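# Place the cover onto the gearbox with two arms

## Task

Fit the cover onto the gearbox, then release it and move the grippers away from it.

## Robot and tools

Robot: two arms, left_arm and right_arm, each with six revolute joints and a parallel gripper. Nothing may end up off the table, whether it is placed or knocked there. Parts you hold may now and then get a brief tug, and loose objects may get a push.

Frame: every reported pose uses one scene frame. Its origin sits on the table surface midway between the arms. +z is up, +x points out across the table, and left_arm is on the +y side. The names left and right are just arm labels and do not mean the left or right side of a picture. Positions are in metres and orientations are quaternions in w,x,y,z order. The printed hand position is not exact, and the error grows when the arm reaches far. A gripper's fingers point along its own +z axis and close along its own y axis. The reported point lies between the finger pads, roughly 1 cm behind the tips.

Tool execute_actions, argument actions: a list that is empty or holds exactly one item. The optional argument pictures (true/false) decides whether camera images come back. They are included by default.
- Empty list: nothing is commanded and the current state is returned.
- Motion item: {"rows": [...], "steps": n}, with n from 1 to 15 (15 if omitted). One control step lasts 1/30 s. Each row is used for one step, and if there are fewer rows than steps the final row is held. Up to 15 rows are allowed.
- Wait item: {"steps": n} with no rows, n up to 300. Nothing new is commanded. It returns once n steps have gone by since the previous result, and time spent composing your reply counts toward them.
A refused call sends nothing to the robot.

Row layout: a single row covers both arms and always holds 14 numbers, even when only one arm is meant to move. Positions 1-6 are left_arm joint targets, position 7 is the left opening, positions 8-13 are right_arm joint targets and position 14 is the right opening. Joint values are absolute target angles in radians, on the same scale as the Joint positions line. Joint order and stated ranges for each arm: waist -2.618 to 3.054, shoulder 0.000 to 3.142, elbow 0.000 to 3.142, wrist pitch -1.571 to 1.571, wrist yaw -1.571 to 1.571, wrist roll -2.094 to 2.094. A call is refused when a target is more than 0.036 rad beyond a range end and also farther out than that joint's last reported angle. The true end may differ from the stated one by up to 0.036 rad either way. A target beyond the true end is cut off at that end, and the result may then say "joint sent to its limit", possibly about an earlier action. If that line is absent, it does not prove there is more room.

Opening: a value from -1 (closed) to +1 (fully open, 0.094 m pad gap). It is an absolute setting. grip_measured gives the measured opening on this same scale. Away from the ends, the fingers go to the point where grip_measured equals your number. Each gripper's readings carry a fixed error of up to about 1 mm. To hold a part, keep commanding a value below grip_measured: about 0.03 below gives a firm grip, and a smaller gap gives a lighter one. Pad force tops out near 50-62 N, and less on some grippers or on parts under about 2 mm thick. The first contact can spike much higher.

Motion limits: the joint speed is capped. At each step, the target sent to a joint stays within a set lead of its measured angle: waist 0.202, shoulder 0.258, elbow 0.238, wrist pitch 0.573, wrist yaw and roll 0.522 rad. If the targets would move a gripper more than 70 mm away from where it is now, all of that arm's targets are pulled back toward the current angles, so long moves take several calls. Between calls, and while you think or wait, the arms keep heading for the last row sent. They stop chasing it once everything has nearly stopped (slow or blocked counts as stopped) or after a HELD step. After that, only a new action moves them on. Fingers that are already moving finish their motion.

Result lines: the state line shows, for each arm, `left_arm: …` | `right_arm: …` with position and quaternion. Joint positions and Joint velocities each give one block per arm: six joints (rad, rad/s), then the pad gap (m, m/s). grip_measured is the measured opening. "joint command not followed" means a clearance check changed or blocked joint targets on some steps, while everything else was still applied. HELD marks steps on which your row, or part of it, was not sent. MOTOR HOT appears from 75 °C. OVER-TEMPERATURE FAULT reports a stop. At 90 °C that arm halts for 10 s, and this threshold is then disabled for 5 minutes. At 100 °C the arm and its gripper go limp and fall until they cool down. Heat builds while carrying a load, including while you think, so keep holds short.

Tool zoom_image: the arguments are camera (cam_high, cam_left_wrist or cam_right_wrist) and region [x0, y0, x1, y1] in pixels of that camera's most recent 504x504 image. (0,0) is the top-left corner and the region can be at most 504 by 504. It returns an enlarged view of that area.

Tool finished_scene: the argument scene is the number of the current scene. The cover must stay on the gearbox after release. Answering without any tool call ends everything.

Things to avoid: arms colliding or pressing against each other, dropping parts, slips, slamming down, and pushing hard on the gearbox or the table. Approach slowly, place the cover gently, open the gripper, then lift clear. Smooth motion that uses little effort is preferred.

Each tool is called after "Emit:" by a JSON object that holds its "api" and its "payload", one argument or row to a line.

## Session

Emit:
{"api": "execute_actions", "payload": {
  "actions": []
}}

Scene clock: 0.00 s of 4500.00 s.
left_arm: end_effector_position=(+0.3804, +0.0117, +0.1241) grip_measured=+1.000 end_effector_quat_wxyz=(+0.457, -0.337, +0.814, -0.125) | right_arm: end_effector_position=(+0.2786, -0.5445, +0.1481) grip_measured=+1.000 end_effector_quat_wxyz=(-0.169, -0.089, +0.973, -0.127)
Joint positions: left_arm=[-1.277  2.068  1.563 -0.578 -0.897 -1.634  0.094] | right_arm=[-0.519  1.968  1.801 -1.466  0.421 -0.867  0.094]
Joint velocities: left_arm=[ 0.002 -0.012 -0.012  0.066 -0.066 -0.022  0.   ] | right_arm=[-0.002 -0.007 -0.002  0.037  0.022  0.037  0.   ]
Motor temperatures (°C, as the motors report them): left_arm=[29 34 32 44 30 30] | right_arm=[30 31 32 32 27 31]

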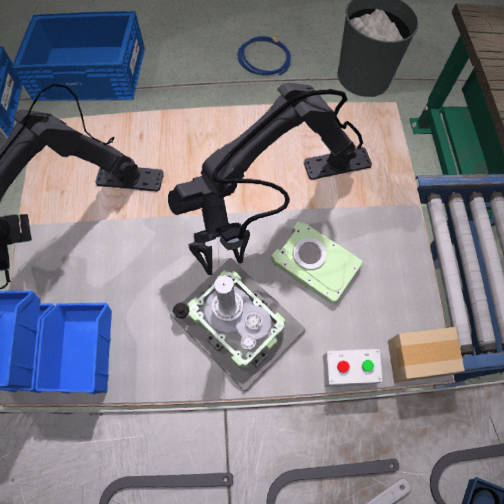

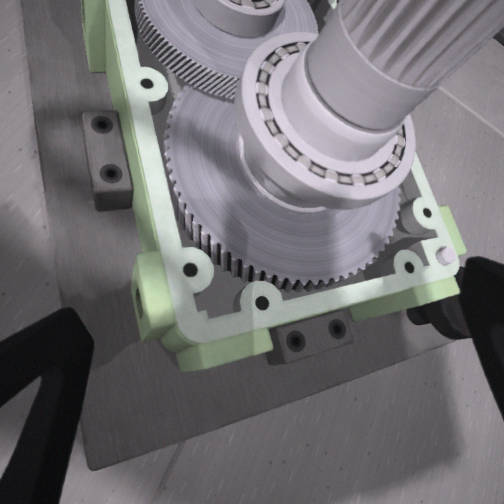

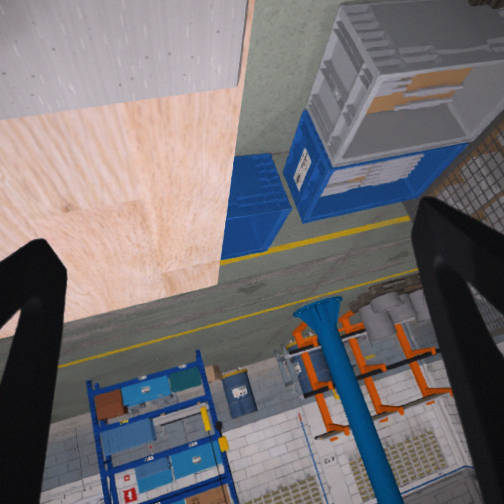

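Emit:
{"api": "zoom_image", "payload": {
  "camera": "cam_high",
  "region": [150, 190, 390, 400]
}}

Region (150, 190, 390, 400) of cam_high's 504x504 image, scaled by 2.100, with more detail than that image has; it fills the top 441 rows of this view, and the rest is white.

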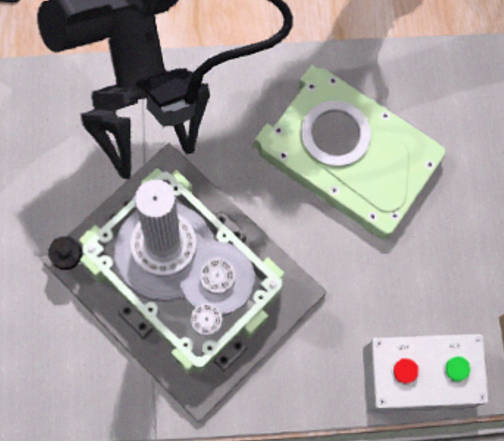

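Emit:
{"api": "execute_actions", "payload": {
  "actions": [
    {"rows":[[-1.277,1.6,1.4,-0.4,-0.7,-1.2,1,-0.4,1.4,1.1,-0.8,0.2,-0.4,0.3]],"steps":15}
  ],
  "pictures": false
}}

Emit:
{"api": "execute_actions", "payload": {
  "actions": [
    {"rows":[[-1.0,1.2,0.8,0.0,0,-0.4,1,0.0,1.2,0.8,-0.3,0.04,0.03,0.3]],"steps":15}
  ],
  "pictures": false
}}

Emit:
{"api": "execute_actions", "payload": {
  "actions": [
    {"rows":[[-0.402,1.15,0.35,0.5,0.424,0.145,1,0.6,1.2,0.8,-0.3,0.04,0.03,0.3]],"steps":15}
  ],
  "pictures": false
}}

Emit:
{"api": "execute_actions", "payload": {
  "actions": [
    {"steps":25}
  ]
}}

Scene clock: 5.50 s of 4500.00 s.
left_arm: end_effector_position=(+0.3472, +0.0268, +0.2916) grip_measured=+1.000 end_effector_quat_wxyz=(+0.462, -0.229, +0.806, -0.293) | right_arm: end_effector_position=(+0.3060, -0.4668, +0.1446) grip_measured=+0.302 end_effector_quat_wxyz=(+0.137, +0.093, +0.967, -0.192)
Joint positions: left_arm=[-1.277  1.573  1.405 -0.394 -0.715 -1.233  0.094] | right_arm=[-0.393  1.398  1.111 -0.854  0.211 -0.425  0.061]
Joint velocities: left_arm=[-0.007  0.203  0.002  0.022  0.183  0.139  0.   ] | right_arm=[ 0.012  0.051 -0.027  0.198 -0.051  0.125 -0.   ]
Motor temperatures (°C, as the motors report them): left_arm=[29 37 33 44 30 30] | right_arm=[30 32 33 32 27 31]
Steps of this call (steps 1 to 90: nothing new was sent; then 2.00 s passed at rest; steps 91 to 105: all 15 steps of this action). Readings (joint positions):
91: left_arm=[-1.276 2.040 1.529 -0.536 -0.864 -1.569] | right_arm=[-0.511 1.937 1.754 -1.393 0.402 -0.807]
92: left_arm=[-1.276 1.989 1.469 -0.510 -0.820 -1.498] | right_arm=[-0.494 1.882 1.670 -1.281 0.370 -0.734]
94: left_arm=[-1.277 1.884 1.409 -0.511 -0.775 -1.416] | right_arm=[-0.437 1.742 1.496 -1.096 0.310 -0.616]
98: left_arm=[-1.277 1.690 1.405 -0.467 -0.731 -1.315] | right_arm=[-0.386 1.435 1.193 -0.925 0.236 -0.493]
105: the state above

Scene clock: 6.00 s of 4500.00 s.
left_arm: end_effector_position=(+0.3173, +0.0855, +0.2121) grip_measured=+1.000 end_effector_quat_wxyz=(+0.435, +0.141, +0.839, -0.295) | right_arm: end_effector_position=(+0.4022, -0.3282, +0.1520) grip_measured=+0.302 end_effector_quat_wxyz=(+0.393, +0.092, +0.913, -0.055)
Joint positions: left_arm=[-0.992  1.21   0.801 -0.055 -0.035 -0.447  0.094] | right_arm=[ 0.005  1.226  0.808 -0.338  0.048  0.007  0.061]
Joint velocities: left_arm=[ 0.002 -0.007 -0.002  0.3    0.125  0.271  0.   ] | right_arm=[ 0.012 -0.007 -0.002  0.154  0.051  0.198 -0.001]
Motor temperatures (°C, as the motors report them): left_arm=[29 37 33 44 30 30] | right_arm=[30 32 33 32 27 31]
Steps of this call (steps 1 to 15: all 15 steps of this action). Readings (joint positions):
1: left_arm=[-1.252 1.547 1.355 -0.318 -0.626 -1.152] | right_arm=[-0.373 1.377 1.073 -0.779 0.205 -0.366]
2: left_arm=[-1.205 1.491 1.266 -0.242 -0.504 -1.051] | right_arm=[-0.325 1.335 1.004 -0.675 0.187 -0.295]
4: left_arm=[-1.069 1.348 1.088 -0.161 -0.323 -0.854] | right_arm=[-0.186 1.255 0.883 -0.547 0.141 -0.185]
8: left_arm=[-0.983 1.181 0.847 -0.077 -0.161 -0.594] | right_arm=[0.002 1.226 0.809 -0.427 0.064 -0.063]
15: the state above

Scene clock: 6.50 s of 4500.00 s.
left_arm: end_effector_position=(+0.3575, +0.2275, +0.1334) grip_measured=+1.000 end_effector_quat_wxyz=(+0.541, +0.241, +0.784, -0.188) | right_arm: end_effector_position=(+0.3829, -0.1117, +0.1572) grip_measured=+0.302 end_effector_quat_wxyz=(+0.402, -0.177, +0.895, +0.078)
Joint positions: left_arm=[-0.405  1.167  0.336  0.45   0.39   0.116  0.094] | right_arm=[ 0.606  1.226  0.808 -0.309  0.031  0.024  0.061]
Joint velocities: left_arm=[0.007 0.002 0.007 0.242 0.125 0.11  0.   ] | right_arm=[-0.012 -0.022 -0.007 -0.11   0.022  0.007  0.001]
Motor temperatures (°C, as the motors report them): left_arm=[29 37 33 44 30 30] | right_arm=[30 32 33 32 27 31]
Steps of this call (steps 1 to 15: all 15 steps of this action). Readings (joint positions):
1: left_arm=[-0.961 1.203 0.759 0.041 0.047 -0.366] | right_arm=[0.032 1.226 0.808 -0.334 0.063 0.012]
2: left_arm=[-0.901 1.185 0.691 0.162 0.134 -0.266] | right_arm=[0.090 1.226 0.808 -0.330 0.068 0.016]
4: left_arm=[-0.753 1.158 0.543 0.313 0.240 -0.119] | right_arm=[0.238 1.226 0.808 -0.320 0.061 0.019]
8: left_arm=[-0.464 1.165 0.349 0.373 0.331 0.033] | right_arm=[0.529 1.226 0.808 -0.309 0.045 0.022]
15: the state above

Scene clock: 7.33 s of 4500.00 s.
left_arm: end_effector_position=(+0.3575, +0.2237, +0.1400) grip_measured=+1.000 end_effector_quat_wxyz=(+0.553, +0.257, +0.770, -0.189) | right_arm: end_effector_position=(+0.3830, -0.1120, +0.1572) grip_measured=+0.302 end_effector_quat_wxyz=(+0.402, -0.176, +0.895, +0.077)
Joint positions: left_arm=[-0.405  1.167  0.336  0.478  0.412  0.139  0.094] | right_arm=[ 0.606  1.226  0.808 -0.309  0.033  0.025  0.061]
Joint velocities: left_arm=[ 0.002 -0.002 -0.017 -0.022  0.022 -0.037  0.   ] | right_arm=[-0.007 -0.022 -0.022  0.051 -0.081  0.007 -0.001]
Motor temperatures (°C, as the motors report them): left_arm=[29 37 33 44 30 30] | right_arm=[30 32 33 32 27 31]
Steps of this call (steps 1 to 25: the robot went on to your last target). Readings (joint positions):
1: left_arm=[-0.405 1.167 0.336 0.456 0.395 0.121] | right_arm=[0.606 1.226 0.808 -0.309 0.031 0.024]
2: left_arm=[-0.405 1.167 0.336 0.461 0.398 0.124] | right_arm=[0.606 1.226 0.808 -0.309 0.032 0.024]
4: left_arm=[-0.405 1.167 0.336 0.468 0.404 0.129] | right_arm=[0.606 1.226 0.808 -0.309 0.032 0.025]
8: left_arm=[-0.405 1.167 0.336 0.474 0.409 0.135] | right_arm=[0.606 1.226 0.808 -0.309 0.033 0.025]
25: the state above

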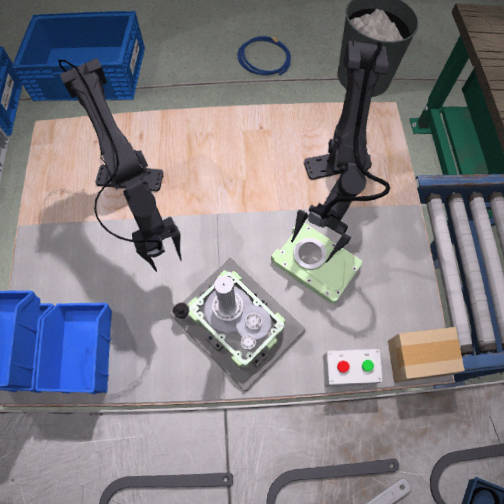

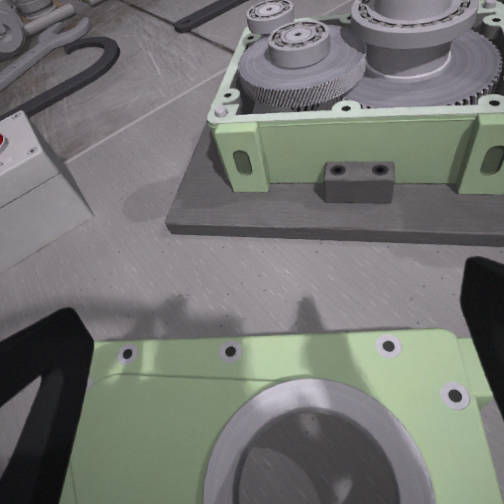

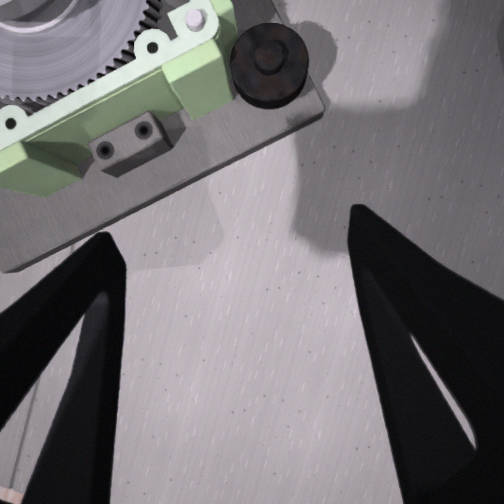

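Emit:
{"api": "execute_actions", "payload": {
  "actions": [
    {"rows":[[-0.42,1.22,0.3,0.6,0.424,0.145,1,0.8,1.25,0.8,-0.2,0.04,0.03,0.3],[-0.42,1.22,0.3,0.6,0.424,0.145,1,0.8,1.25,0.8,-0.2,0.04,0.03,0.3],[-0.42,1.22,0.3,0.6,0.424,0.145,1,0.8,1.25,0.8,-0.2,0.04,0.03,0.3],[-0.44,1.3,0.26,0.72,0.424,0.145,1,1.0,1.35,0.8,-0.1,0.04,0.03,0.3],[-0.44,1.3,0.26,0.72,0.424,0.145,1,1.0,1.35,0.8,-0.1,0.04,0.03,0.3],[-0.44,1.3,0.26,0.72,0.424,0.145,1,1.0,1.35,0.8,-0.1,0.04,0.03,0.3],[-0.447,1.372,0.225,0.83,0.424,0.145,1,1.143,1.5,0.81,0.0,0.04,0.03,0.3],[-0.447,1.372,0.225,0.83,0.424,0.145,1,1.143,1.5,0.81,0.0,0.04,0.03,0.3],[-0.447,1.372,0.225,0.83,0.424,0.145,1,1.143,1.5,0.81,0.0,0.04,0.03,0.3],[-0.447,1.372,0.225,0.83,0.424,0.145,1,1.143,1.6,0.81,0.1,0.04,0.03,0.3],[-0.447,1.372,0.225,0.83,0.424,0.145,1,1.143,1.6,0.81,0.1,0.04,0.03,0.3],[-0.447,1.372,0.225,0.83,0.424,0.145,1,1.143,1.68,0.812,0.2,0.04,0.03,0.3]],"steps":15}
  ],
  "pictures": false
}}

Emit:
{"api": "execute_actions", "payload": {
  "actions": [
    {"steps":15}
  ]
}}

Scene clock: 9.90 s of 4500.00 s.
left_arm: end_effector_position=(+0.3500, +0.2141, +0.0938) grip_measured=+1.000 end_effector_quat_wxyz=(+0.541, +0.269, +0.772, -0.199) | right_arm: end_effector_position=(+0.2930, +0.0905, +0.0507) grip_measured=+0.302 end_effector_quat_wxyz=(+0.335, -0.417, +0.828, +0.167)
Joint positions: left_arm=[-0.437  1.376  0.231  0.769  0.414  0.139  0.094] | right_arm=[1.15  1.691 0.808 0.08  0.031 0.028 0.061]
Joint velocities: left_arm=[ 0.017 -0.012  0.002  0.227 -0.022  0.066  0.   ] | right_arm=[ 0.002  0.496 -0.007  0.33  -0.007  0.037  0.   ]
Motor temperatures (°C, as the motors report them): left_arm=[29 37 33 45 30 30] | right_arm=[30 32 33 32 27 31]
Steps of this call (steps 1 to 15: the robot went on to your last target; steps 16 to 62: nothing new was sent; steps 63 to 77: all 15 steps of this action). Readings (joint positions):
63: left_arm=[-0.406 1.173 0.332 0.495 0.413 0.139] | right_arm=[0.631 1.227 0.808 -0.301 0.049 0.027]
64: left_arm=[-0.407 1.185 0.328 0.518 0.413 0.139] | right_arm=[0.683 1.232 0.808 -0.285 0.055 0.027]
66: left_arm=[-0.412 1.217 0.314 0.566 0.413 0.139] | right_arm=[0.795 1.251 0.808 -0.244 0.052 0.028]
70: left_arm=[-0.433 1.326 0.263 0.689 0.414 0.139] | right_arm=[1.038 1.386 0.808 -0.117 0.047 0.028]
77: the state above

Scene clock: 10.40 s of 4500.00 s.
left_arm: end_effector_position=(+0.3530, +0.2134, +0.1020) grip_measured=+1.000 end_effector_quat_wxyz=(+0.556, +0.270, +0.761, -0.198) | right_arm: end_effector_position=(+0.3024, +0.1034, +0.0627) grip_measured=+0.302 end_effector_quat_wxyz=(+0.370, -0.408, +0.814, +0.185)
Joint positions: left_arm=[-0.437  1.376  0.231  0.807  0.414  0.139  0.094] | right_arm=[1.15  1.704 0.808 0.178 0.033 0.028 0.061]
Joint velocities: left_arm=[-0.017 -0.002 -0.002 -0.066  0.037 -0.037  0.   ] | right_arm=[-0.007  0.002  0.002  0.066  0.007 -0.037 -0.   ]
Motor temperatures (°C, as the motors report them): left_arm=[29 37 33 45 30 30] | right_arm=[30 33 33 32 27 31]
Steps of this call (steps 1 to 15: the robot went on to your last target). Readings (joint positions):
1: left_arm=[-0.437 1.376 0.231 0.778 0.414 0.139] | right_arm=[1.150 1.702 0.808 0.090 0.031 0.028]
2: left_arm=[-0.437 1.376 0.231 0.785 0.414 0.139] | right_arm=[1.150 1.704 0.808 0.100 0.031 0.028]
4: left_arm=[-0.437 1.376 0.231 0.794 0.414 0.139] | right_arm=[1.150 1.704 0.808 0.132 0.032 0.028]
8: left_arm=[-0.437 1.376 0.231 0.803 0.414 0.139] | right_arm=[1.150 1.704 0.808 0.164 0.032 0.028]
15: the state above

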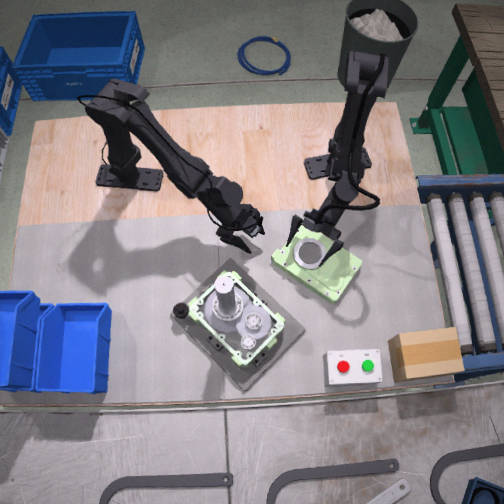

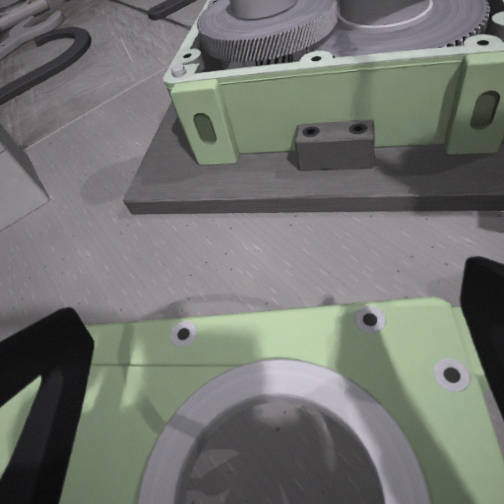

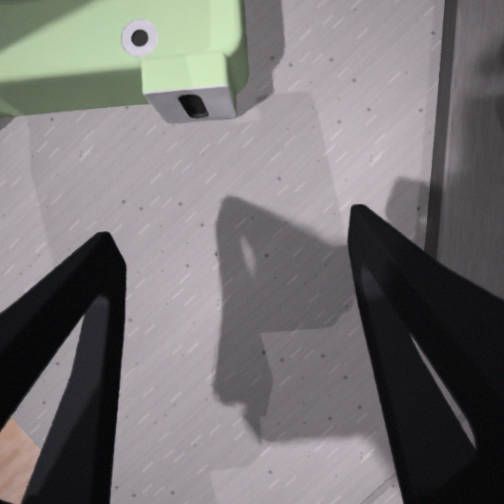

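Emit:
{"api": "execute_actions", "payload": {
  "actions": [
    {"rows":[[-0.45,1.42,0.215,0.9,0.424,0.145,1,1.16,1.72,0.83,0.21,0.05,0.03,0.2],[-0.45,1.42,0.215,0.9,0.424,0.145,1,1.16,1.72,0.83,0.21,0.05,0.03,0.2],[-0.452,1.47,0.2,0.96,0.424,0.145,1,1.17,1.75,0.85,0.23,0.06,0.03,0.2],[-0.452,1.47,0.2,0.96,0.424,0.145,1,1.17,1.75,0.85,0.23,0.06,0.03,0.2],[-0.454,1.52,0.19,1.02,0.424,0.145,1,1.175,1.78,0.87,0.25,0.07,0.03,0.2],[-0.454,1.52,0.19,1.02,0.424,0.145,1,1.175,1.78,0.87,0.25,0.07,0.03,0.2],[-0.455,1.555,0.178,1.06,0.424,0.145,1,1.178,1.81,0.895,0.27,0.07,0.04,0.2]],"steps":15}
  ],
  "pictures": false
}}

Emit:
{"api": "execute_actions", "payload": {
  "actions": [
    {"steps":8}
  ]
}}

Scene clock: 12.13 s of 4500.00 s.
left_arm: end_effector_position=(+0.3506, +0.2110, +0.0752) grip_measured=+1.000 end_effector_quat_wxyz=(+0.551, +0.273, +0.763, -0.201) | right_arm: end_effector_position=(+0.3097, +0.1230, +0.0486) grip_measured=+0.202 end_effector_quat_wxyz=(+0.377, -0.408, +0.811, +0.181)
Joint positions: left_arm=[-0.445  1.554  0.19   1.015  0.414  0.139  0.094] | right_arm=[1.171 1.811 0.858 0.244 0.06  0.034 0.056]
Joint velocities: left_arm=[-0.002 -0.017  0.007  0.154 -0.022  0.022  0.   ] | right_arm=[ 0.012 -0.002 -0.007  0.022  0.037 -0.007  0.   ]
Motor temperatures (°C, as the motors report them): left_arm=[29 36 33 46 30 30] | right_arm=[30 33 33 33 27 31]
Steps of this call (steps 1 to 15: the robot went on to your last target; steps 16 to 37: nothing new was sent; steps 38 to 52: all 15 steps of this action). Readings (joint positions):
38: left_arm=[-0.437 1.380 0.231 0.817 0.414 0.139] | right_arm=[1.150 1.705 0.808 0.182 0.034 0.028]
39: left_arm=[-0.438 1.392 0.231 0.833 0.414 0.139] | right_arm=[1.150 1.706 0.808 0.184 0.036 0.028]
41: left_arm=[-0.440 1.429 0.227 0.878 0.414 0.139] | right_arm=[1.154 1.720 0.811 0.196 0.043 0.028]
45: left_arm=[-0.444 1.526 0.205 0.963 0.414 0.139] | right_arm=[1.168 1.785 0.846 0.221 0.054 0.030]
52: the state above

Scene clock: 12.40 s of 4500.00 s.
left_arm: end_effector_position=(+0.3521, +0.2106, +0.0796) grip_measured=+1.000 end_effector_quat_wxyz=(+0.559, +0.273, +0.757, -0.200) | right_arm: end_effector_position=(+0.3105, +0.1236, +0.0497) grip_measured=+0.202 end_effector_quat_wxyz=(+0.380, -0.407, +0.811, +0.182)
Joint positions: left_arm=[-0.445  1.554  0.19   1.035  0.414  0.139  0.094] | right_arm=[1.171 1.811 0.858 0.25  0.062 0.035 0.056]
Joint velocities: left_arm=[-0.017 -0.012  0.012  0.037  0.037 -0.066  0.   ] | right_arm=[ 0.002 -0.012  0.012  0.051 -0.022 -0.022 -0.001]
Motor temperatures (°C, as the motors report them): left_arm=[29 36 33 46 30 30] | right_arm=[30 33 33 33 27 31]
Steps of this call (steps 1 to 8: the robot went on to your last target). Readings (joint positions):
1: left_arm=[-0.445 1.554 0.190 1.020 0.414 0.139] | right_arm=[1.171 1.811 0.858 0.246 0.061 0.034]
2: left_arm=[-0.445 1.554 0.190 1.025 0.414 0.139] | right_arm=[1.171 1.811 0.858 0.247 0.061 0.034]
4: left_arm=[-0.445 1.554 0.190 1.030 0.414 0.139] | right_arm=[1.171 1.811 0.858 0.248 0.062 0.035]
8: the state above

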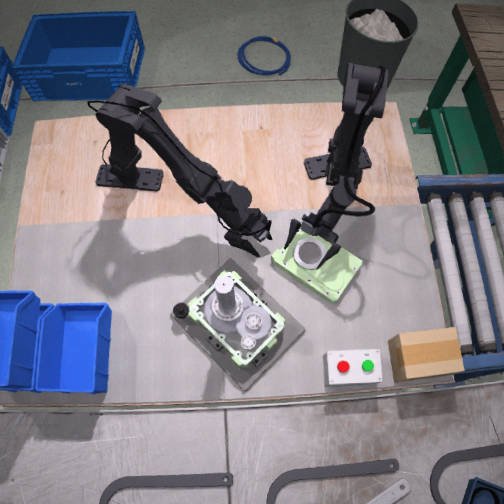

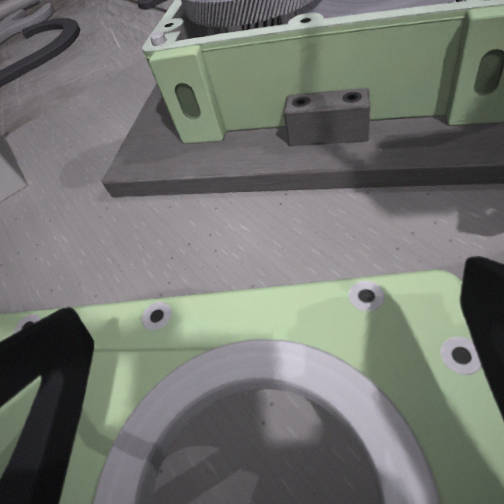

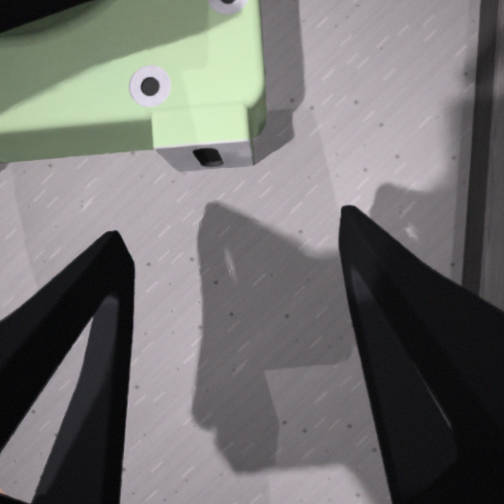

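Emit:
{"api": "zoom_image", "payload": {
  "camera": "cam_high",
  "region": [230, 190, 370, 310]
}}

Region (230, 190, 370, 310) of cam_high's 504x504 image, scaled by 3.600, with more detail than that image has; it fills the top 432 rows of this view, and the rest is white.

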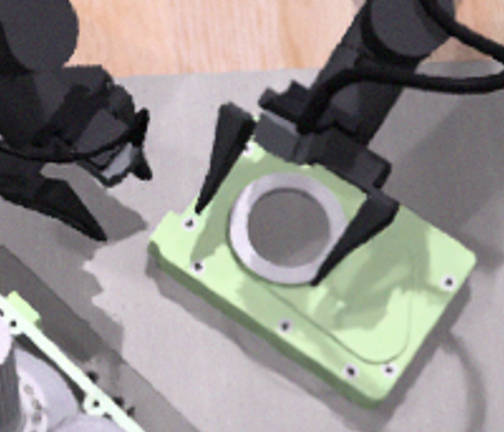

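Emit:
{"api": "execute_actions", "payload": {
  "actions": [
    {"rows":[[-0.43,1.52,0.165,1.04,0.44,0.15,1,1.18,1.81,0.895,0.27,0.075,0.05,0.2],[-0.43,1.52,0.165,1.04,0.44,0.15,1,1.18,1.81,0.895,0.27,0.075,0.05,0.2],[-0.41,1.48,0.14,1.01,0.455,0.16,1,1.19,1.81,0.895,0.27,0.08,0.06,0.2],[-0.41,1.48,0.14,1.01,0.455,0.16,1,1.19,1.81,0.895,0.27,0.08,0.06,0.2],[-0.382,1.44,0.115,0.99,0.47,0.165,1,1.195,1.81,0.895,0.27,0.085,0.06,0.2],[-0.382,1.44,0.115,0.99,0.47,0.165,1,1.195,1.81,0.895,0.27,0.085,0.06,0.2],[-0.382,1.44,0.115,0.99,0.47,0.165,1,1.195,1.81,0.895,0.27,0.085,0.06,0.2],[-0.382,1.44,0.115,0.99,0.47,0.165,1,1.195,1.81,0.895,0.27,0.085,0.06,0.2],[-0.382,1.5,0.105,1.07,0.47,0.165,1,1.195,1.81,0.895,0.27,0.085,0.06,0.2],[-0.382,1.55,0.1,1.13,0.47,0.165,1,1.195,1.81,0.895,0.27,0.085,0.06,0.2]],"steps":15}
  ],
  "pictures": false
}}

Emit:
{"api": "execute_actions", "payload": {
  "actions": [
    {"steps":10}
  ]
}}

Scene clock: 23.10 s of 4500.00 s.
left_arm: end_effector_position=(+0.3371, +0.2256, +0.0690) grip_measured=+1.000 end_effector_quat_wxyz=(+0.554, +0.270, +0.763, -0.197) | right_arm: end_effector_position=(+0.3062, +0.1265, +0.0499) grip_measured=+0.202 end_effector_quat_wxyz=(+0.380, -0.403, +0.812, +0.184)
Joint positions: left_arm=[-0.392  1.546  0.116  1.079  0.455  0.158  0.094] | right_arm=[1.188 1.811 0.858 0.251 0.076 0.054 0.056]
Joint velocities: left_arm=[ 0.002  0.022 -0.051  0.022  0.066 -0.007  0.   ] | right_arm=[-0.022  0.007 -0.022 -0.037  0.139  0.037 -0.   ]
Motor temperatures (°C, as the motors report them): left_arm=[29 36 33 48 30 30] | right_arm=[30 34 35 34 27 31]
Steps of this call (steps 1 to 30: the robot went on to your last target; steps 31 to 90: nothing new was sent; then 7.20 s passed at rest; steps 91 to 105: all 15 steps of this action). Readings (joint positions):
91: left_arm=[-0.444 1.553 0.190 1.037 0.416 0.140] | right_arm=[1.171 1.811 0.858 0.251 0.063 0.037]
92: left_arm=[-0.443 1.549 0.188 1.037 0.419 0.141] | right_arm=[1.171 1.811 0.858 0.251 0.064 0.038]
94: left_arm=[-0.431 1.525 0.174 1.033 0.428 0.145] | right_arm=[1.174 1.811 0.858 0.251 0.068 0.044]
98: left_arm=[-0.394 1.461 0.133 1.017 0.445 0.153] | right_arm=[1.186 1.811 0.858 0.251 0.073 0.051]
105: the state above

Scene clock: 23.43 s of 4500.00 s.
left_arm: end_effector_position=(+0.3384, +0.2248, +0.0745) grip_measured=+1.000 end_effector_quat_wxyz=(+0.564, +0.272, +0.755, -0.197) | right_arm: end_effector_position=(+0.3063, +0.1265, +0.0499) grip_measured=+0.202 end_effector_quat_wxyz=(+0.380, -0.402, +0.812, +0.183)
Joint positions: left_arm=[-0.392  1.546  0.115  1.105  0.458  0.159  0.094] | right_arm=[1.188 1.811 0.858 0.251 0.077 0.055 0.056]
Joint velocities: left_arm=[-0.017  0.007 -0.002  0.051  0.051 -0.037  0.   ] | right_arm=[ 0.002  0.007 -0.007 -0.095  0.022 -0.022  0.   ]
Motor temperatures (°C, as the motors report them): left_arm=[29 36 33 48 30 30] | right_arm=[30 34 35 34 27 31]
Steps of this call (steps 1 to 10: the robot went on to your last target). Readings (joint positions):
1: left_arm=[-0.392 1.546 0.115 1.081 0.456 0.158] | right_arm=[1.188 1.811 0.858 0.251 0.076 0.054]
2: left_arm=[-0.392 1.546 0.115 1.086 0.456 0.158] | right_arm=[1.188 1.811 0.858 0.251 0.077 0.054]
4: left_arm=[-0.392 1.546 0.115 1.095 0.457 0.158] | right_arm=[1.188 1.811 0.858 0.251 0.077 0.054]
8: left_arm=[-0.392 1.546 0.115 1.103 0.458 0.159] | right_arm=[1.188 1.811 0.858 0.251 0.077 0.055]
10: the state above

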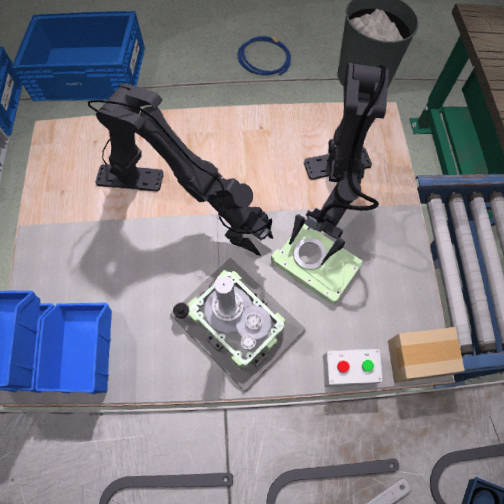

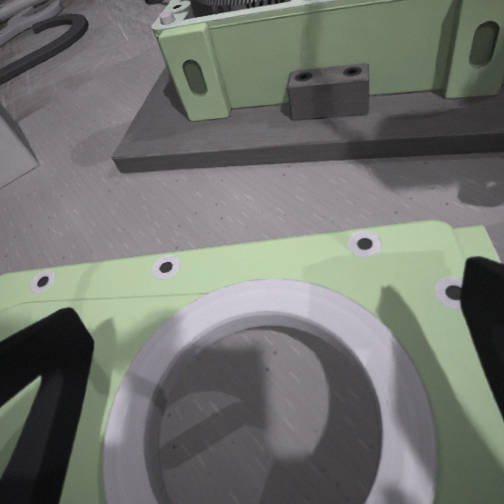

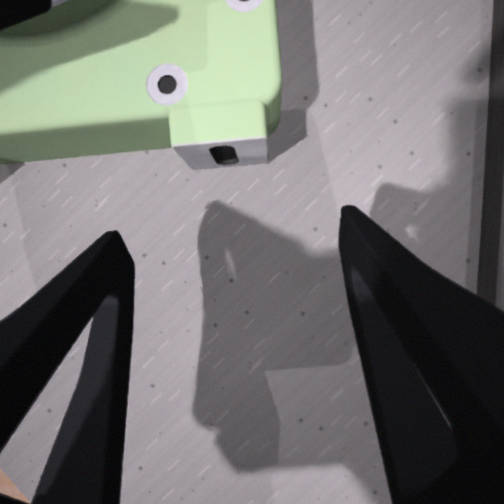

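Emit:
{"api": "execute_actions", "payload": {
  "actions": [
    {"rows":[[-0.375,1.53,0.085,1.13,0.475,0.165,1,1.195,1.83,0.91,0.28,0.085,0.06,0.1],[-0.37,1.52,0.07,1.13,0.48,0.165,1,1.195,1.83,0.91,0.28,0.085,0.06,0.1],[-0.366,1.52,0.06,1.13,0.485,0.17,1,1.195,1.85,0.92,0.29,0.085,0.06,0.1],[-0.366,1.52,0.06,1.13,0.485,0.17,1,1.195,1.85,0.92,0.29,0.085,0.06,0.1],[-0.366,1.55,0.06,1.17,0.485,0.17,1,1.195,1.87,0.93,0.30,0.085,0.06,0.1],[-0.366,1.58,0.06,1.2,0.485,0.17,1,1.195,1.87,0.93,0.30,0.085,0.06,0.1],[-0.366,1.61,0.055,1.24,0.485,0.17,1,1.195,1.88,0.935,0.31,0.085,0.06,0.1],[-0.366,1.64,0.055,1.27,0.485,0.17,1,1.195,1.89,0.94,0.31,0.085,0.06,0.1],[-0.366,1.67,0.052,1.29,0.485,0.17,1,1.195,1.89,0.94,0.31,0.085,0.06,0.1]],"steps":15}
  ],
  "pictures": false
}}

Emit:
{"api": "execute_actions", "payload": {
  "actions": [
    {"steps":10}
  ]
}}

Scene clock: 25.47 s of 4500.00 s.
left_arm: end_effector_position=(+0.3315, +0.2290, +0.0604) grip_measured=+1.000 end_effector_quat_wxyz=(+0.562, +0.273, +0.756, -0.196) | right_arm: end_effector_position=(+0.3146, +0.1394, +0.0398) grip_measured=+0.102 end_effector_quat_wxyz=(+0.382, -0.401, +0.812, +0.185)
Joint positions: left_arm=[-0.376  1.661  0.074  1.252  0.472  0.167  0.094] | right_arm=[1.188 1.888 0.905 0.287 0.078 0.055 0.052]
Joint velocities: left_arm=[-0.007  0.002 -0.012  0.11   0.051 -0.051  0.   ] | right_arm=[-0.007  0.002  0.007  0.051 -0.081  0.007  0.001]
Motor temperatures (°C, as the motors report them): left_arm=[29 35 33 48 30 30] | right_arm=[30 34 35 34 27 31]
Steps of this call (steps 1 to 30: the robot went on to your last target; steps 31 to 46: nothing new was sent; steps 47 to 61: all 15 steps of this action). Readings (joint positions):
47: left_arm=[-0.391 1.546 0.115 1.108 0.460 0.159] | right_arm=[1.188 1.812 0.861 0.251 0.077 0.055]
48: left_arm=[-0.388 1.546 0.111 1.111 0.461 0.159] | right_arm=[1.188 1.816 0.865 0.252 0.077 0.055]
50: left_arm=[-0.380 1.541 0.093 1.115 0.465 0.161] | right_arm=[1.188 1.830 0.879 0.259 0.077 0.055]
54: left_arm=[-0.377 1.582 0.074 1.167 0.471 0.163] | right_arm=[1.188 1.866 0.900 0.279 0.078 0.055]
61: the state above

Scene clock: 25.80 s of 4500.00 s.
left_arm: end_effector_position=(+0.3325, +0.2286, +0.0637) grip_measured=+1.000 end_effector_quat_wxyz=(+0.568, +0.274, +0.752, -0.196) | right_arm: end_effector_position=(+0.3150, +0.1400, +0.0406) grip_measured=+0.102 end_effector_quat_wxyz=(+0.384, -0.401, +0.811, +0.186)
Joint positions: left_arm=[-0.376  1.661  0.074  1.267  0.474  0.167  0.094] | right_arm=[1.188 1.888 0.905 0.291 0.078 0.055 0.052]
Joint velocities: left_arm=[ 0.007 -0.002  0.002 -0.007  0.051 -0.051  0.   ] | right_arm=[-0.007  0.012 -0.007  0.11  -0.037 -0.051 -0.001]
Motor temperatures (°C, as the motors report them): left_arm=[29 35 33 48 30 30] | right_arm=[30 34 35 34 27 31]
Steps of this call (steps 1 to 10: the robot went on to your last target). Readings (joint positions):
1: left_arm=[-0.376 1.661 0.074 1.255 0.473 0.167] | right_arm=[1.188 1.888 0.905 0.288 0.078 0.055]
2: left_arm=[-0.376 1.661 0.074 1.258 0.473 0.167] | right_arm=[1.188 1.888 0.905 0.289 0.078 0.055]
4: left_arm=[-0.376 1.661 0.074 1.262 0.473 0.167] | right_arm=[1.188 1.888 0.905 0.290 0.078 0.055]
8: left_arm=[-0.376 1.661 0.074 1.266 0.473 0.167] | right_arm=[1.188 1.888 0.905 0.290 0.078 0.055]
10: the state above

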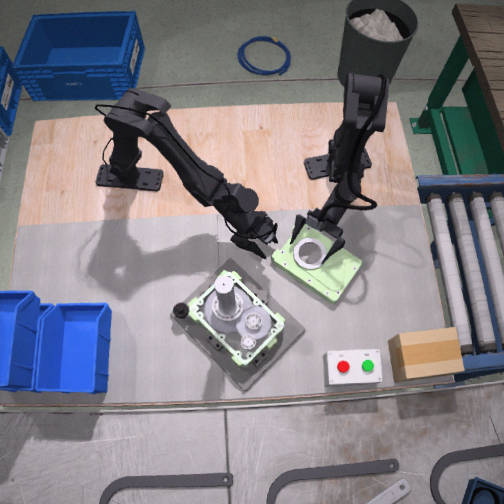

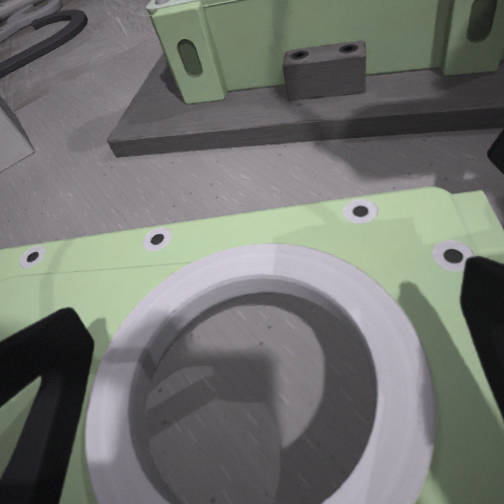

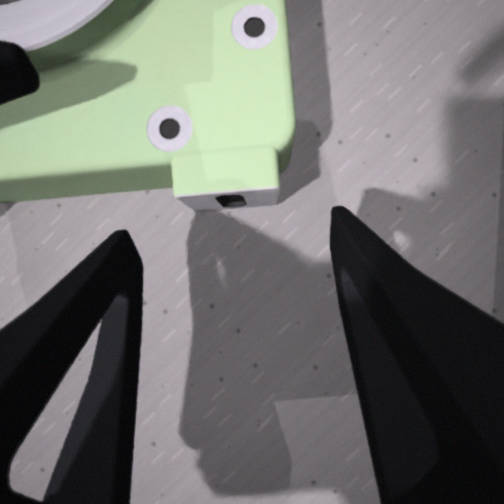

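Emit:
{"api": "execute_actions", "payload": {
  "actions": [
    {"rows":[[-0.35,1.65,0.035,1.29,0.49,0.17,1,1.195,1.89,0.94,0.31,0.085,0.06,0.1],[-0.345,1.65,0.03,1.29,0.49,0.17,1,1.195,1.89,0.94,0.31,0.085,0.06,0.1],[-0.345,1.65,0.03,1.29,0.49,0.17,1,1.195,1.89,0.94,0.31,0.085,0.06,0.1],[-0.345,1.65,0.03,1.29,0.49,0.17,1,1.195,1.89,0.94,0.31,0.085,0.06,0.1],[-0.345,1.68,0.03,1.31,0.49,0.17,1,1.195,1.89,0.94,0.31,0.085,0.06,0.1],[-0.345,1.70,0.03,1.33,0.49,0.17,1,1.195,1.89,0.94,0.31,0.085,0.06,0.1]],"steps":15}
  ]
}}

Scene clock: 27.07 s of 4500.00 s.
left_arm: end_effector_position=(+0.3279, +0.2355, +0.0571) grip_measured=+1.000 end_effector_quat_wxyz=(+0.563, +0.266, +0.758, -0.192) | right_arm: end_effector_position=(+0.3150, +0.1400, +0.0406) grip_measured=+0.102 end_effector_quat_wxyz=(+0.384, -0.401, +0.811, +0.186)
Joint positions: left_arm=[-0.355  1.689  0.048  1.307  0.478  0.168  0.094] | right_arm=[1.188 1.888 0.905 0.291 0.078 0.055 0.052]
Joint velocities: left_arm=[ 0.002  0.002 -0.007 -0.007 -0.051 -0.022  0.   ] | right_arm=[-0.022 -0.012  0.002  0.007 -0.051  0.022 -0.   ]
Motor temperatures (°C, as the motors report them): left_arm=[29 35 33 48 30 30] | right_arm=[30 34 35 34 27 31]
Steps of this call (steps 1 to 23: the robot went on to your last target; steps 24 to 38: all 15 steps of this action). Readings (joint positions):
24: left_arm=[-0.374 1.661 0.072 1.270 0.475 0.167] | right_arm=[1.188 1.888 0.905 0.291 0.078 0.055]
25: left_arm=[-0.367 1.661 0.066 1.273 0.476 0.167] | right_arm=[1.188 1.888 0.905 0.291 0.078 0.055]
27: left_arm=[-0.357 1.661 0.054 1.274 0.476 0.167] | right_arm=[1.188 1.888 0.905 0.291 0.078 0.055]
31: left_arm=[-0.355 1.683 0.048 1.297 0.477 0.168] | right_arm=[1.188 1.888 0.905 0.291 0.078 0.055]
38: the state above

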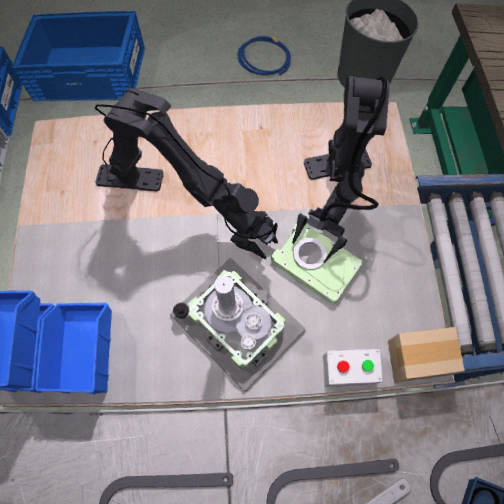

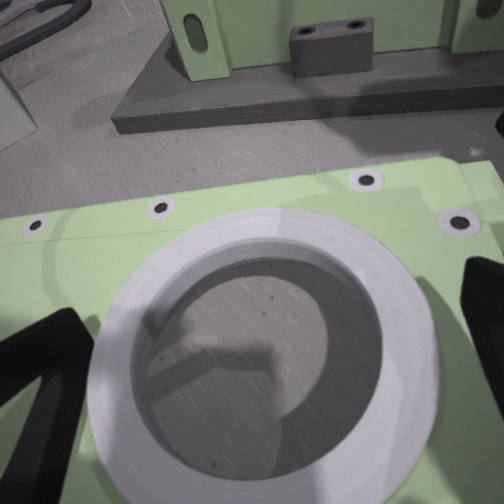

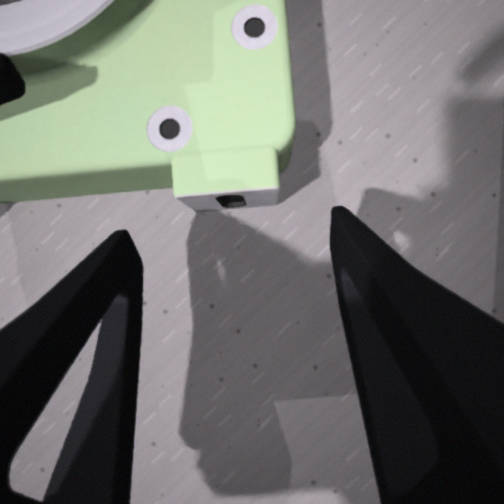

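Emit:
{"api": "execute_actions", "payload": {
  "actions": [
    {"rows":[[-0.34,1.70,0.035,1.33,0.455,0.17,1,1.195,1.89,0.94,0.31,0.085,0.06,0.1],[-0.34,1.70,0.035,1.33,0.455,0.17,1,1.195,1.89,0.94,0.31,0.085,0.06,0.1],[-0.34,1.70,0.035,1.33,0.455,0.17,1,1.195,1.89,0.94,0.31,0.085,0.06,0.1],[-0.34,1.70,0.035,1.33,0.455,0.17,1,1.195,1.89,0.94,0.31,0.085,0.06,0.1],[-0.34,1.72,0.035,1.35,0.455,0.17,1,1.195,1.89,0.94,0.31,0.085,0.06,0.1],[-0.34,1.74,0.035,1.36,0.455,0.17,1,1.195,1.89,0.94,0.31,0.085,0.06,0.1],[-0.34,1.76,0.035,1.375,0.455,0.17,1,1.195,1.89,0.94,0.31,0.085,0.06,0.1]],"steps":15}
  ]
}}

Scene clock: 28.43 s of 4500.00 s.
left_arm: end_effector_position=(+0.3310, +0.2389, +0.0537) grip_measured=+1.000 end_effector_quat_wxyz=(+0.567, +0.260, +0.760, -0.186) | right_arm: end_effector_position=(+0.3150, +0.1400, +0.0406) grip_measured=+0.102 end_effector_quat_wxyz=(+0.384, -0.401, +0.811, +0.186)
Joint positions: left_arm=[-0.35   1.746  0.048  1.369  0.464  0.164  0.094] | right_arm=[1.188 1.888 0.905 0.291 0.078 0.055 0.052]
Joint velocities: left_arm=[-0.022  0.027  0.002  0.066 -0.051  0.007  0.   ] | right_arm=[-0.022  0.012 -0.007  0.007 -0.022 -0.007  0.   ]
Motor temperatures (°C, as the motors report them): left_arm=[29 35 33 48 30 30] | right_arm=[30 34 35 34 27 31]
Steps of this call (steps 1 to 15: the robot went on to your last target; steps 16 to 26: nothing new was sent; steps 27 to 41: all 15 steps of this action). Readings (joint positions):
27: left_arm=[-0.354 1.689 0.048 1.308 0.476 0.168] | right_arm=[1.188 1.888 0.905 0.291 0.078 0.055]
28: left_arm=[-0.353 1.689 0.048 1.308 0.473 0.168] | right_arm=[1.188 1.888 0.905 0.291 0.078 0.055]
30: left_arm=[-0.351 1.689 0.048 1.308 0.467 0.168] | right_arm=[1.188 1.888 0.905 0.291 0.078 0.055]
34: left_arm=[-0.350 1.730 0.048 1.344 0.464 0.167] | right_arm=[1.188 1.888 0.905 0.291 0.078 0.055]
41: the state above

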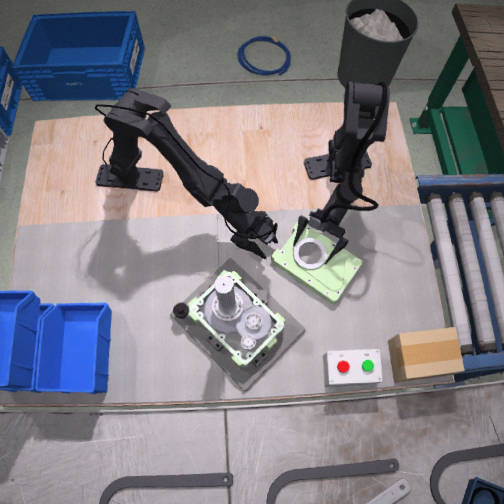

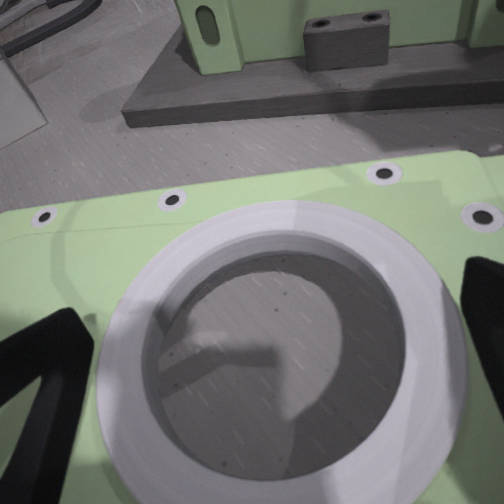

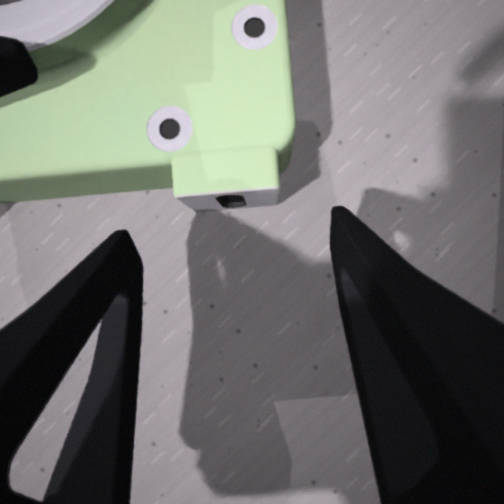

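Emit:
{"api": "execute_actions", "payload": {
  "actions": [
    {"rows":[[-0.34,1.77,0.035,1.35,0.46,0.17,0.95,1.195,1.90,0.945,0.315,0.085,0.06,0.0],[-0.34,1.77,0.035,1.35,0.46,0.17,0.9,1.195,1.91,0.95,0.32,0.085,0.06,0.0],[-0.34,1.77,0.035,1.35,0.46,0.17,0.87,1.195,1.92,0.955,0.325,0.085,0.06,0.0],[-0.34,1.77,0.035,1.35,0.46,0.17,0.84,1.195,1.93,0.96,0.33,0.085,0.06,0.0],[-0.34,1.77,0.035,1.35,0.46,0.17,0.81,1.195,1.94,0.965,0.335,0.085,0.06,0.0],[-0.34,1.77,0.035,1.35,0.46,0.17,0.78,1.195,1.95,0.97,0.34,0.085,0.06,0.0]],"steps":15}
  ]
}}

Scene clock: 29.47 s of 4500.00 s.
left_arm: end_effector_position=(+0.3305, +0.2383, +0.0530) grip_measured=+0.828 end_effector_quat_wxyz=(+0.565, +0.259, +0.760, -0.188) | right_arm: end_effector_position=(+0.3201, +0.1481, +0.0292) grip_measured=+0.002 end_effector_quat_wxyz=(+0.383, -0.401, +0.811, +0.185)
Joint positions: left_arm=[-0.35   1.751  0.048  1.372  0.467  0.16   0.086] | right_arm=[1.188 1.949 0.936 0.319 0.078 0.055 0.047]
Joint velocities: left_arm=[-0.012  0.022 -0.002 -0.066  0.007 -0.037  0.001] | right_arm=[ 0.007  0.002  0.007  0.007  0.007  0.022 -0.001]
Motor temperatures (°C, as the motors report them): left_arm=[29 35 32 48 30 30] | right_arm=[30 34 35 34 27 31]
Steps of this call (steps 1 to 15: the robot went on to your last target; step 16: nothing new was sent; steps 17 to 31: all 15 steps of this action). Readings (joint positions):
17: left_arm=[-0.350 1.747 0.048 1.369 0.464 0.164] | right_arm=[1.188 1.888 0.905 0.291 0.078 0.055]
18: left_arm=[-0.350 1.749 0.048 1.370 0.465 0.162] | right_arm=[1.188 1.890 0.906 0.293 0.078 0.055]
20: left_arm=[-0.350 1.750 0.048 1.371 0.467 0.161] | right_arm=[1.188 1.903 0.916 0.298 0.078 0.055]
24: left_arm=[-0.350 1.751 0.048 1.372 0.467 0.160] | right_arm=[1.188 1.940 0.936 0.315 0.078 0.055]
31: the state above

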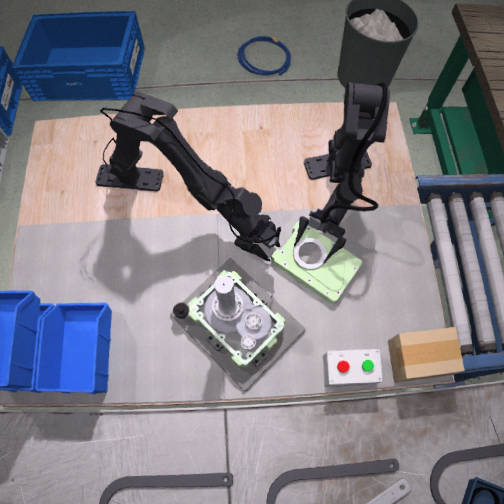

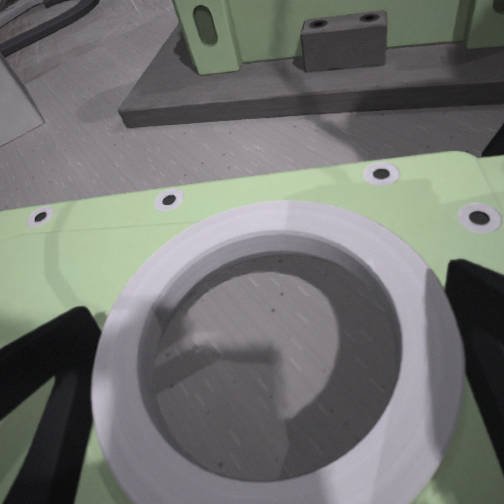

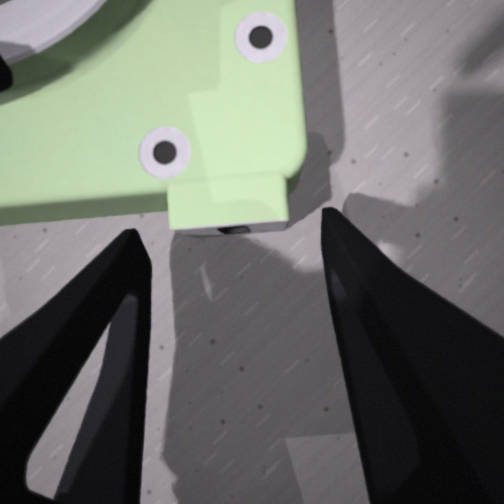

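Emit:
{"api": "execute_actions", "payload": {
  "actions": [
    {"rows":[[-0.34,1.76,0.04,1.39,0.46,0.17,0.78,1.2,1.955,0.98,0.34,0.085,0.06,-0.1],[-0.34,1.76,0.04,1.39,0.46,0.17,0.78,1.2,1.96,0.99,0.335,0.085,0.06,-0.15],[-0.34,1.76,0.04,1.39,0.46,0.17,0.78,1.202,1.97,1.0,0.33,0.085,0.06,-0.15],[-0.34,1.76,0.04,1.39,0.46,0.17,0.78,1.202,1.98,1.012,0.33,0.085,0.06,-0.15]],"steps":14}
  ]
}}

Scene clock: 30.47 s of 4500.00 s.
left_arm: end_effector_position=(+0.3312, +0.2393, +0.0534) grip_measured=+0.828 end_effector_quat_wxyz=(+0.566, +0.257, +0.760, -0.187) | right_arm: end_effector_position=(+0.3218, +0.1570, +0.0282) grip_measured=-0.148 end_effector_quat_wxyz=(+0.384, -0.404, +0.809, +0.187)
Joint positions: left_arm=[-0.348  1.751  0.048  1.375  0.464  0.159  0.086] | right_arm=[1.195 1.977 0.971 0.314 0.078 0.055 0.04 ]
Joint velocities: left_arm=[-0.012  0.007 -0.002  0.007  0.037 -0.007  0.   ] | right_arm=[ 0.007 -0.027 -0.017  0.022 -0.081 -0.022 -0.001]
Motor temperatures (°C, as the motors report them): left_arm=[29 35 32 48 30 30] | right_arm=[30 34 35 34 27 31]
Steps of this call (steps 1 to 15: the robot went on to your last target; step 16: nothing new was sent; steps 17 to 30: all 14 steps of this action). Readings (joint positions):
17: left_arm=[-0.350 1.751 0.048 1.374 0.467 0.160] | right_arm=[1.188 1.949 0.936 0.321 0.078 0.055]
18: left_arm=[-0.350 1.751 0.048 1.374 0.467 0.160] | right_arm=[1.188 1.950 0.938 0.320 0.078 0.055]
20: left_arm=[-0.350 1.751 0.048 1.374 0.467 0.160] | right_arm=[1.190 1.960 0.956 0.320 0.078 0.055]
24: left_arm=[-0.348 1.751 0.048 1.375 0.464 0.159] | right_arm=[1.194 1.974 0.970 0.314 0.078 0.055]
30: the state above

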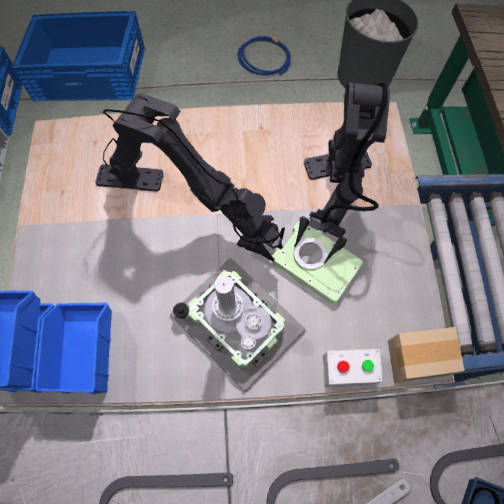

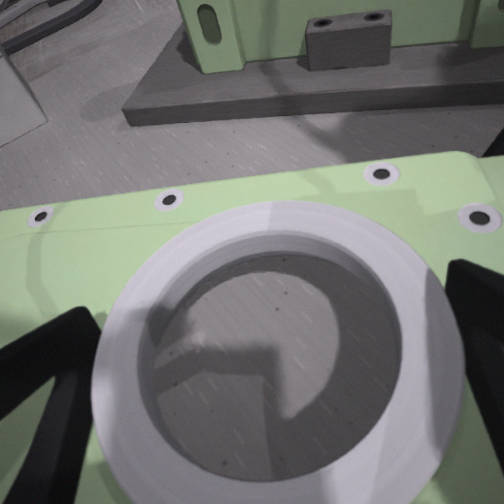

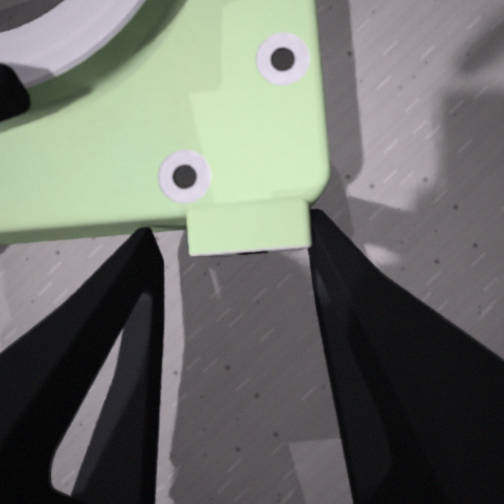

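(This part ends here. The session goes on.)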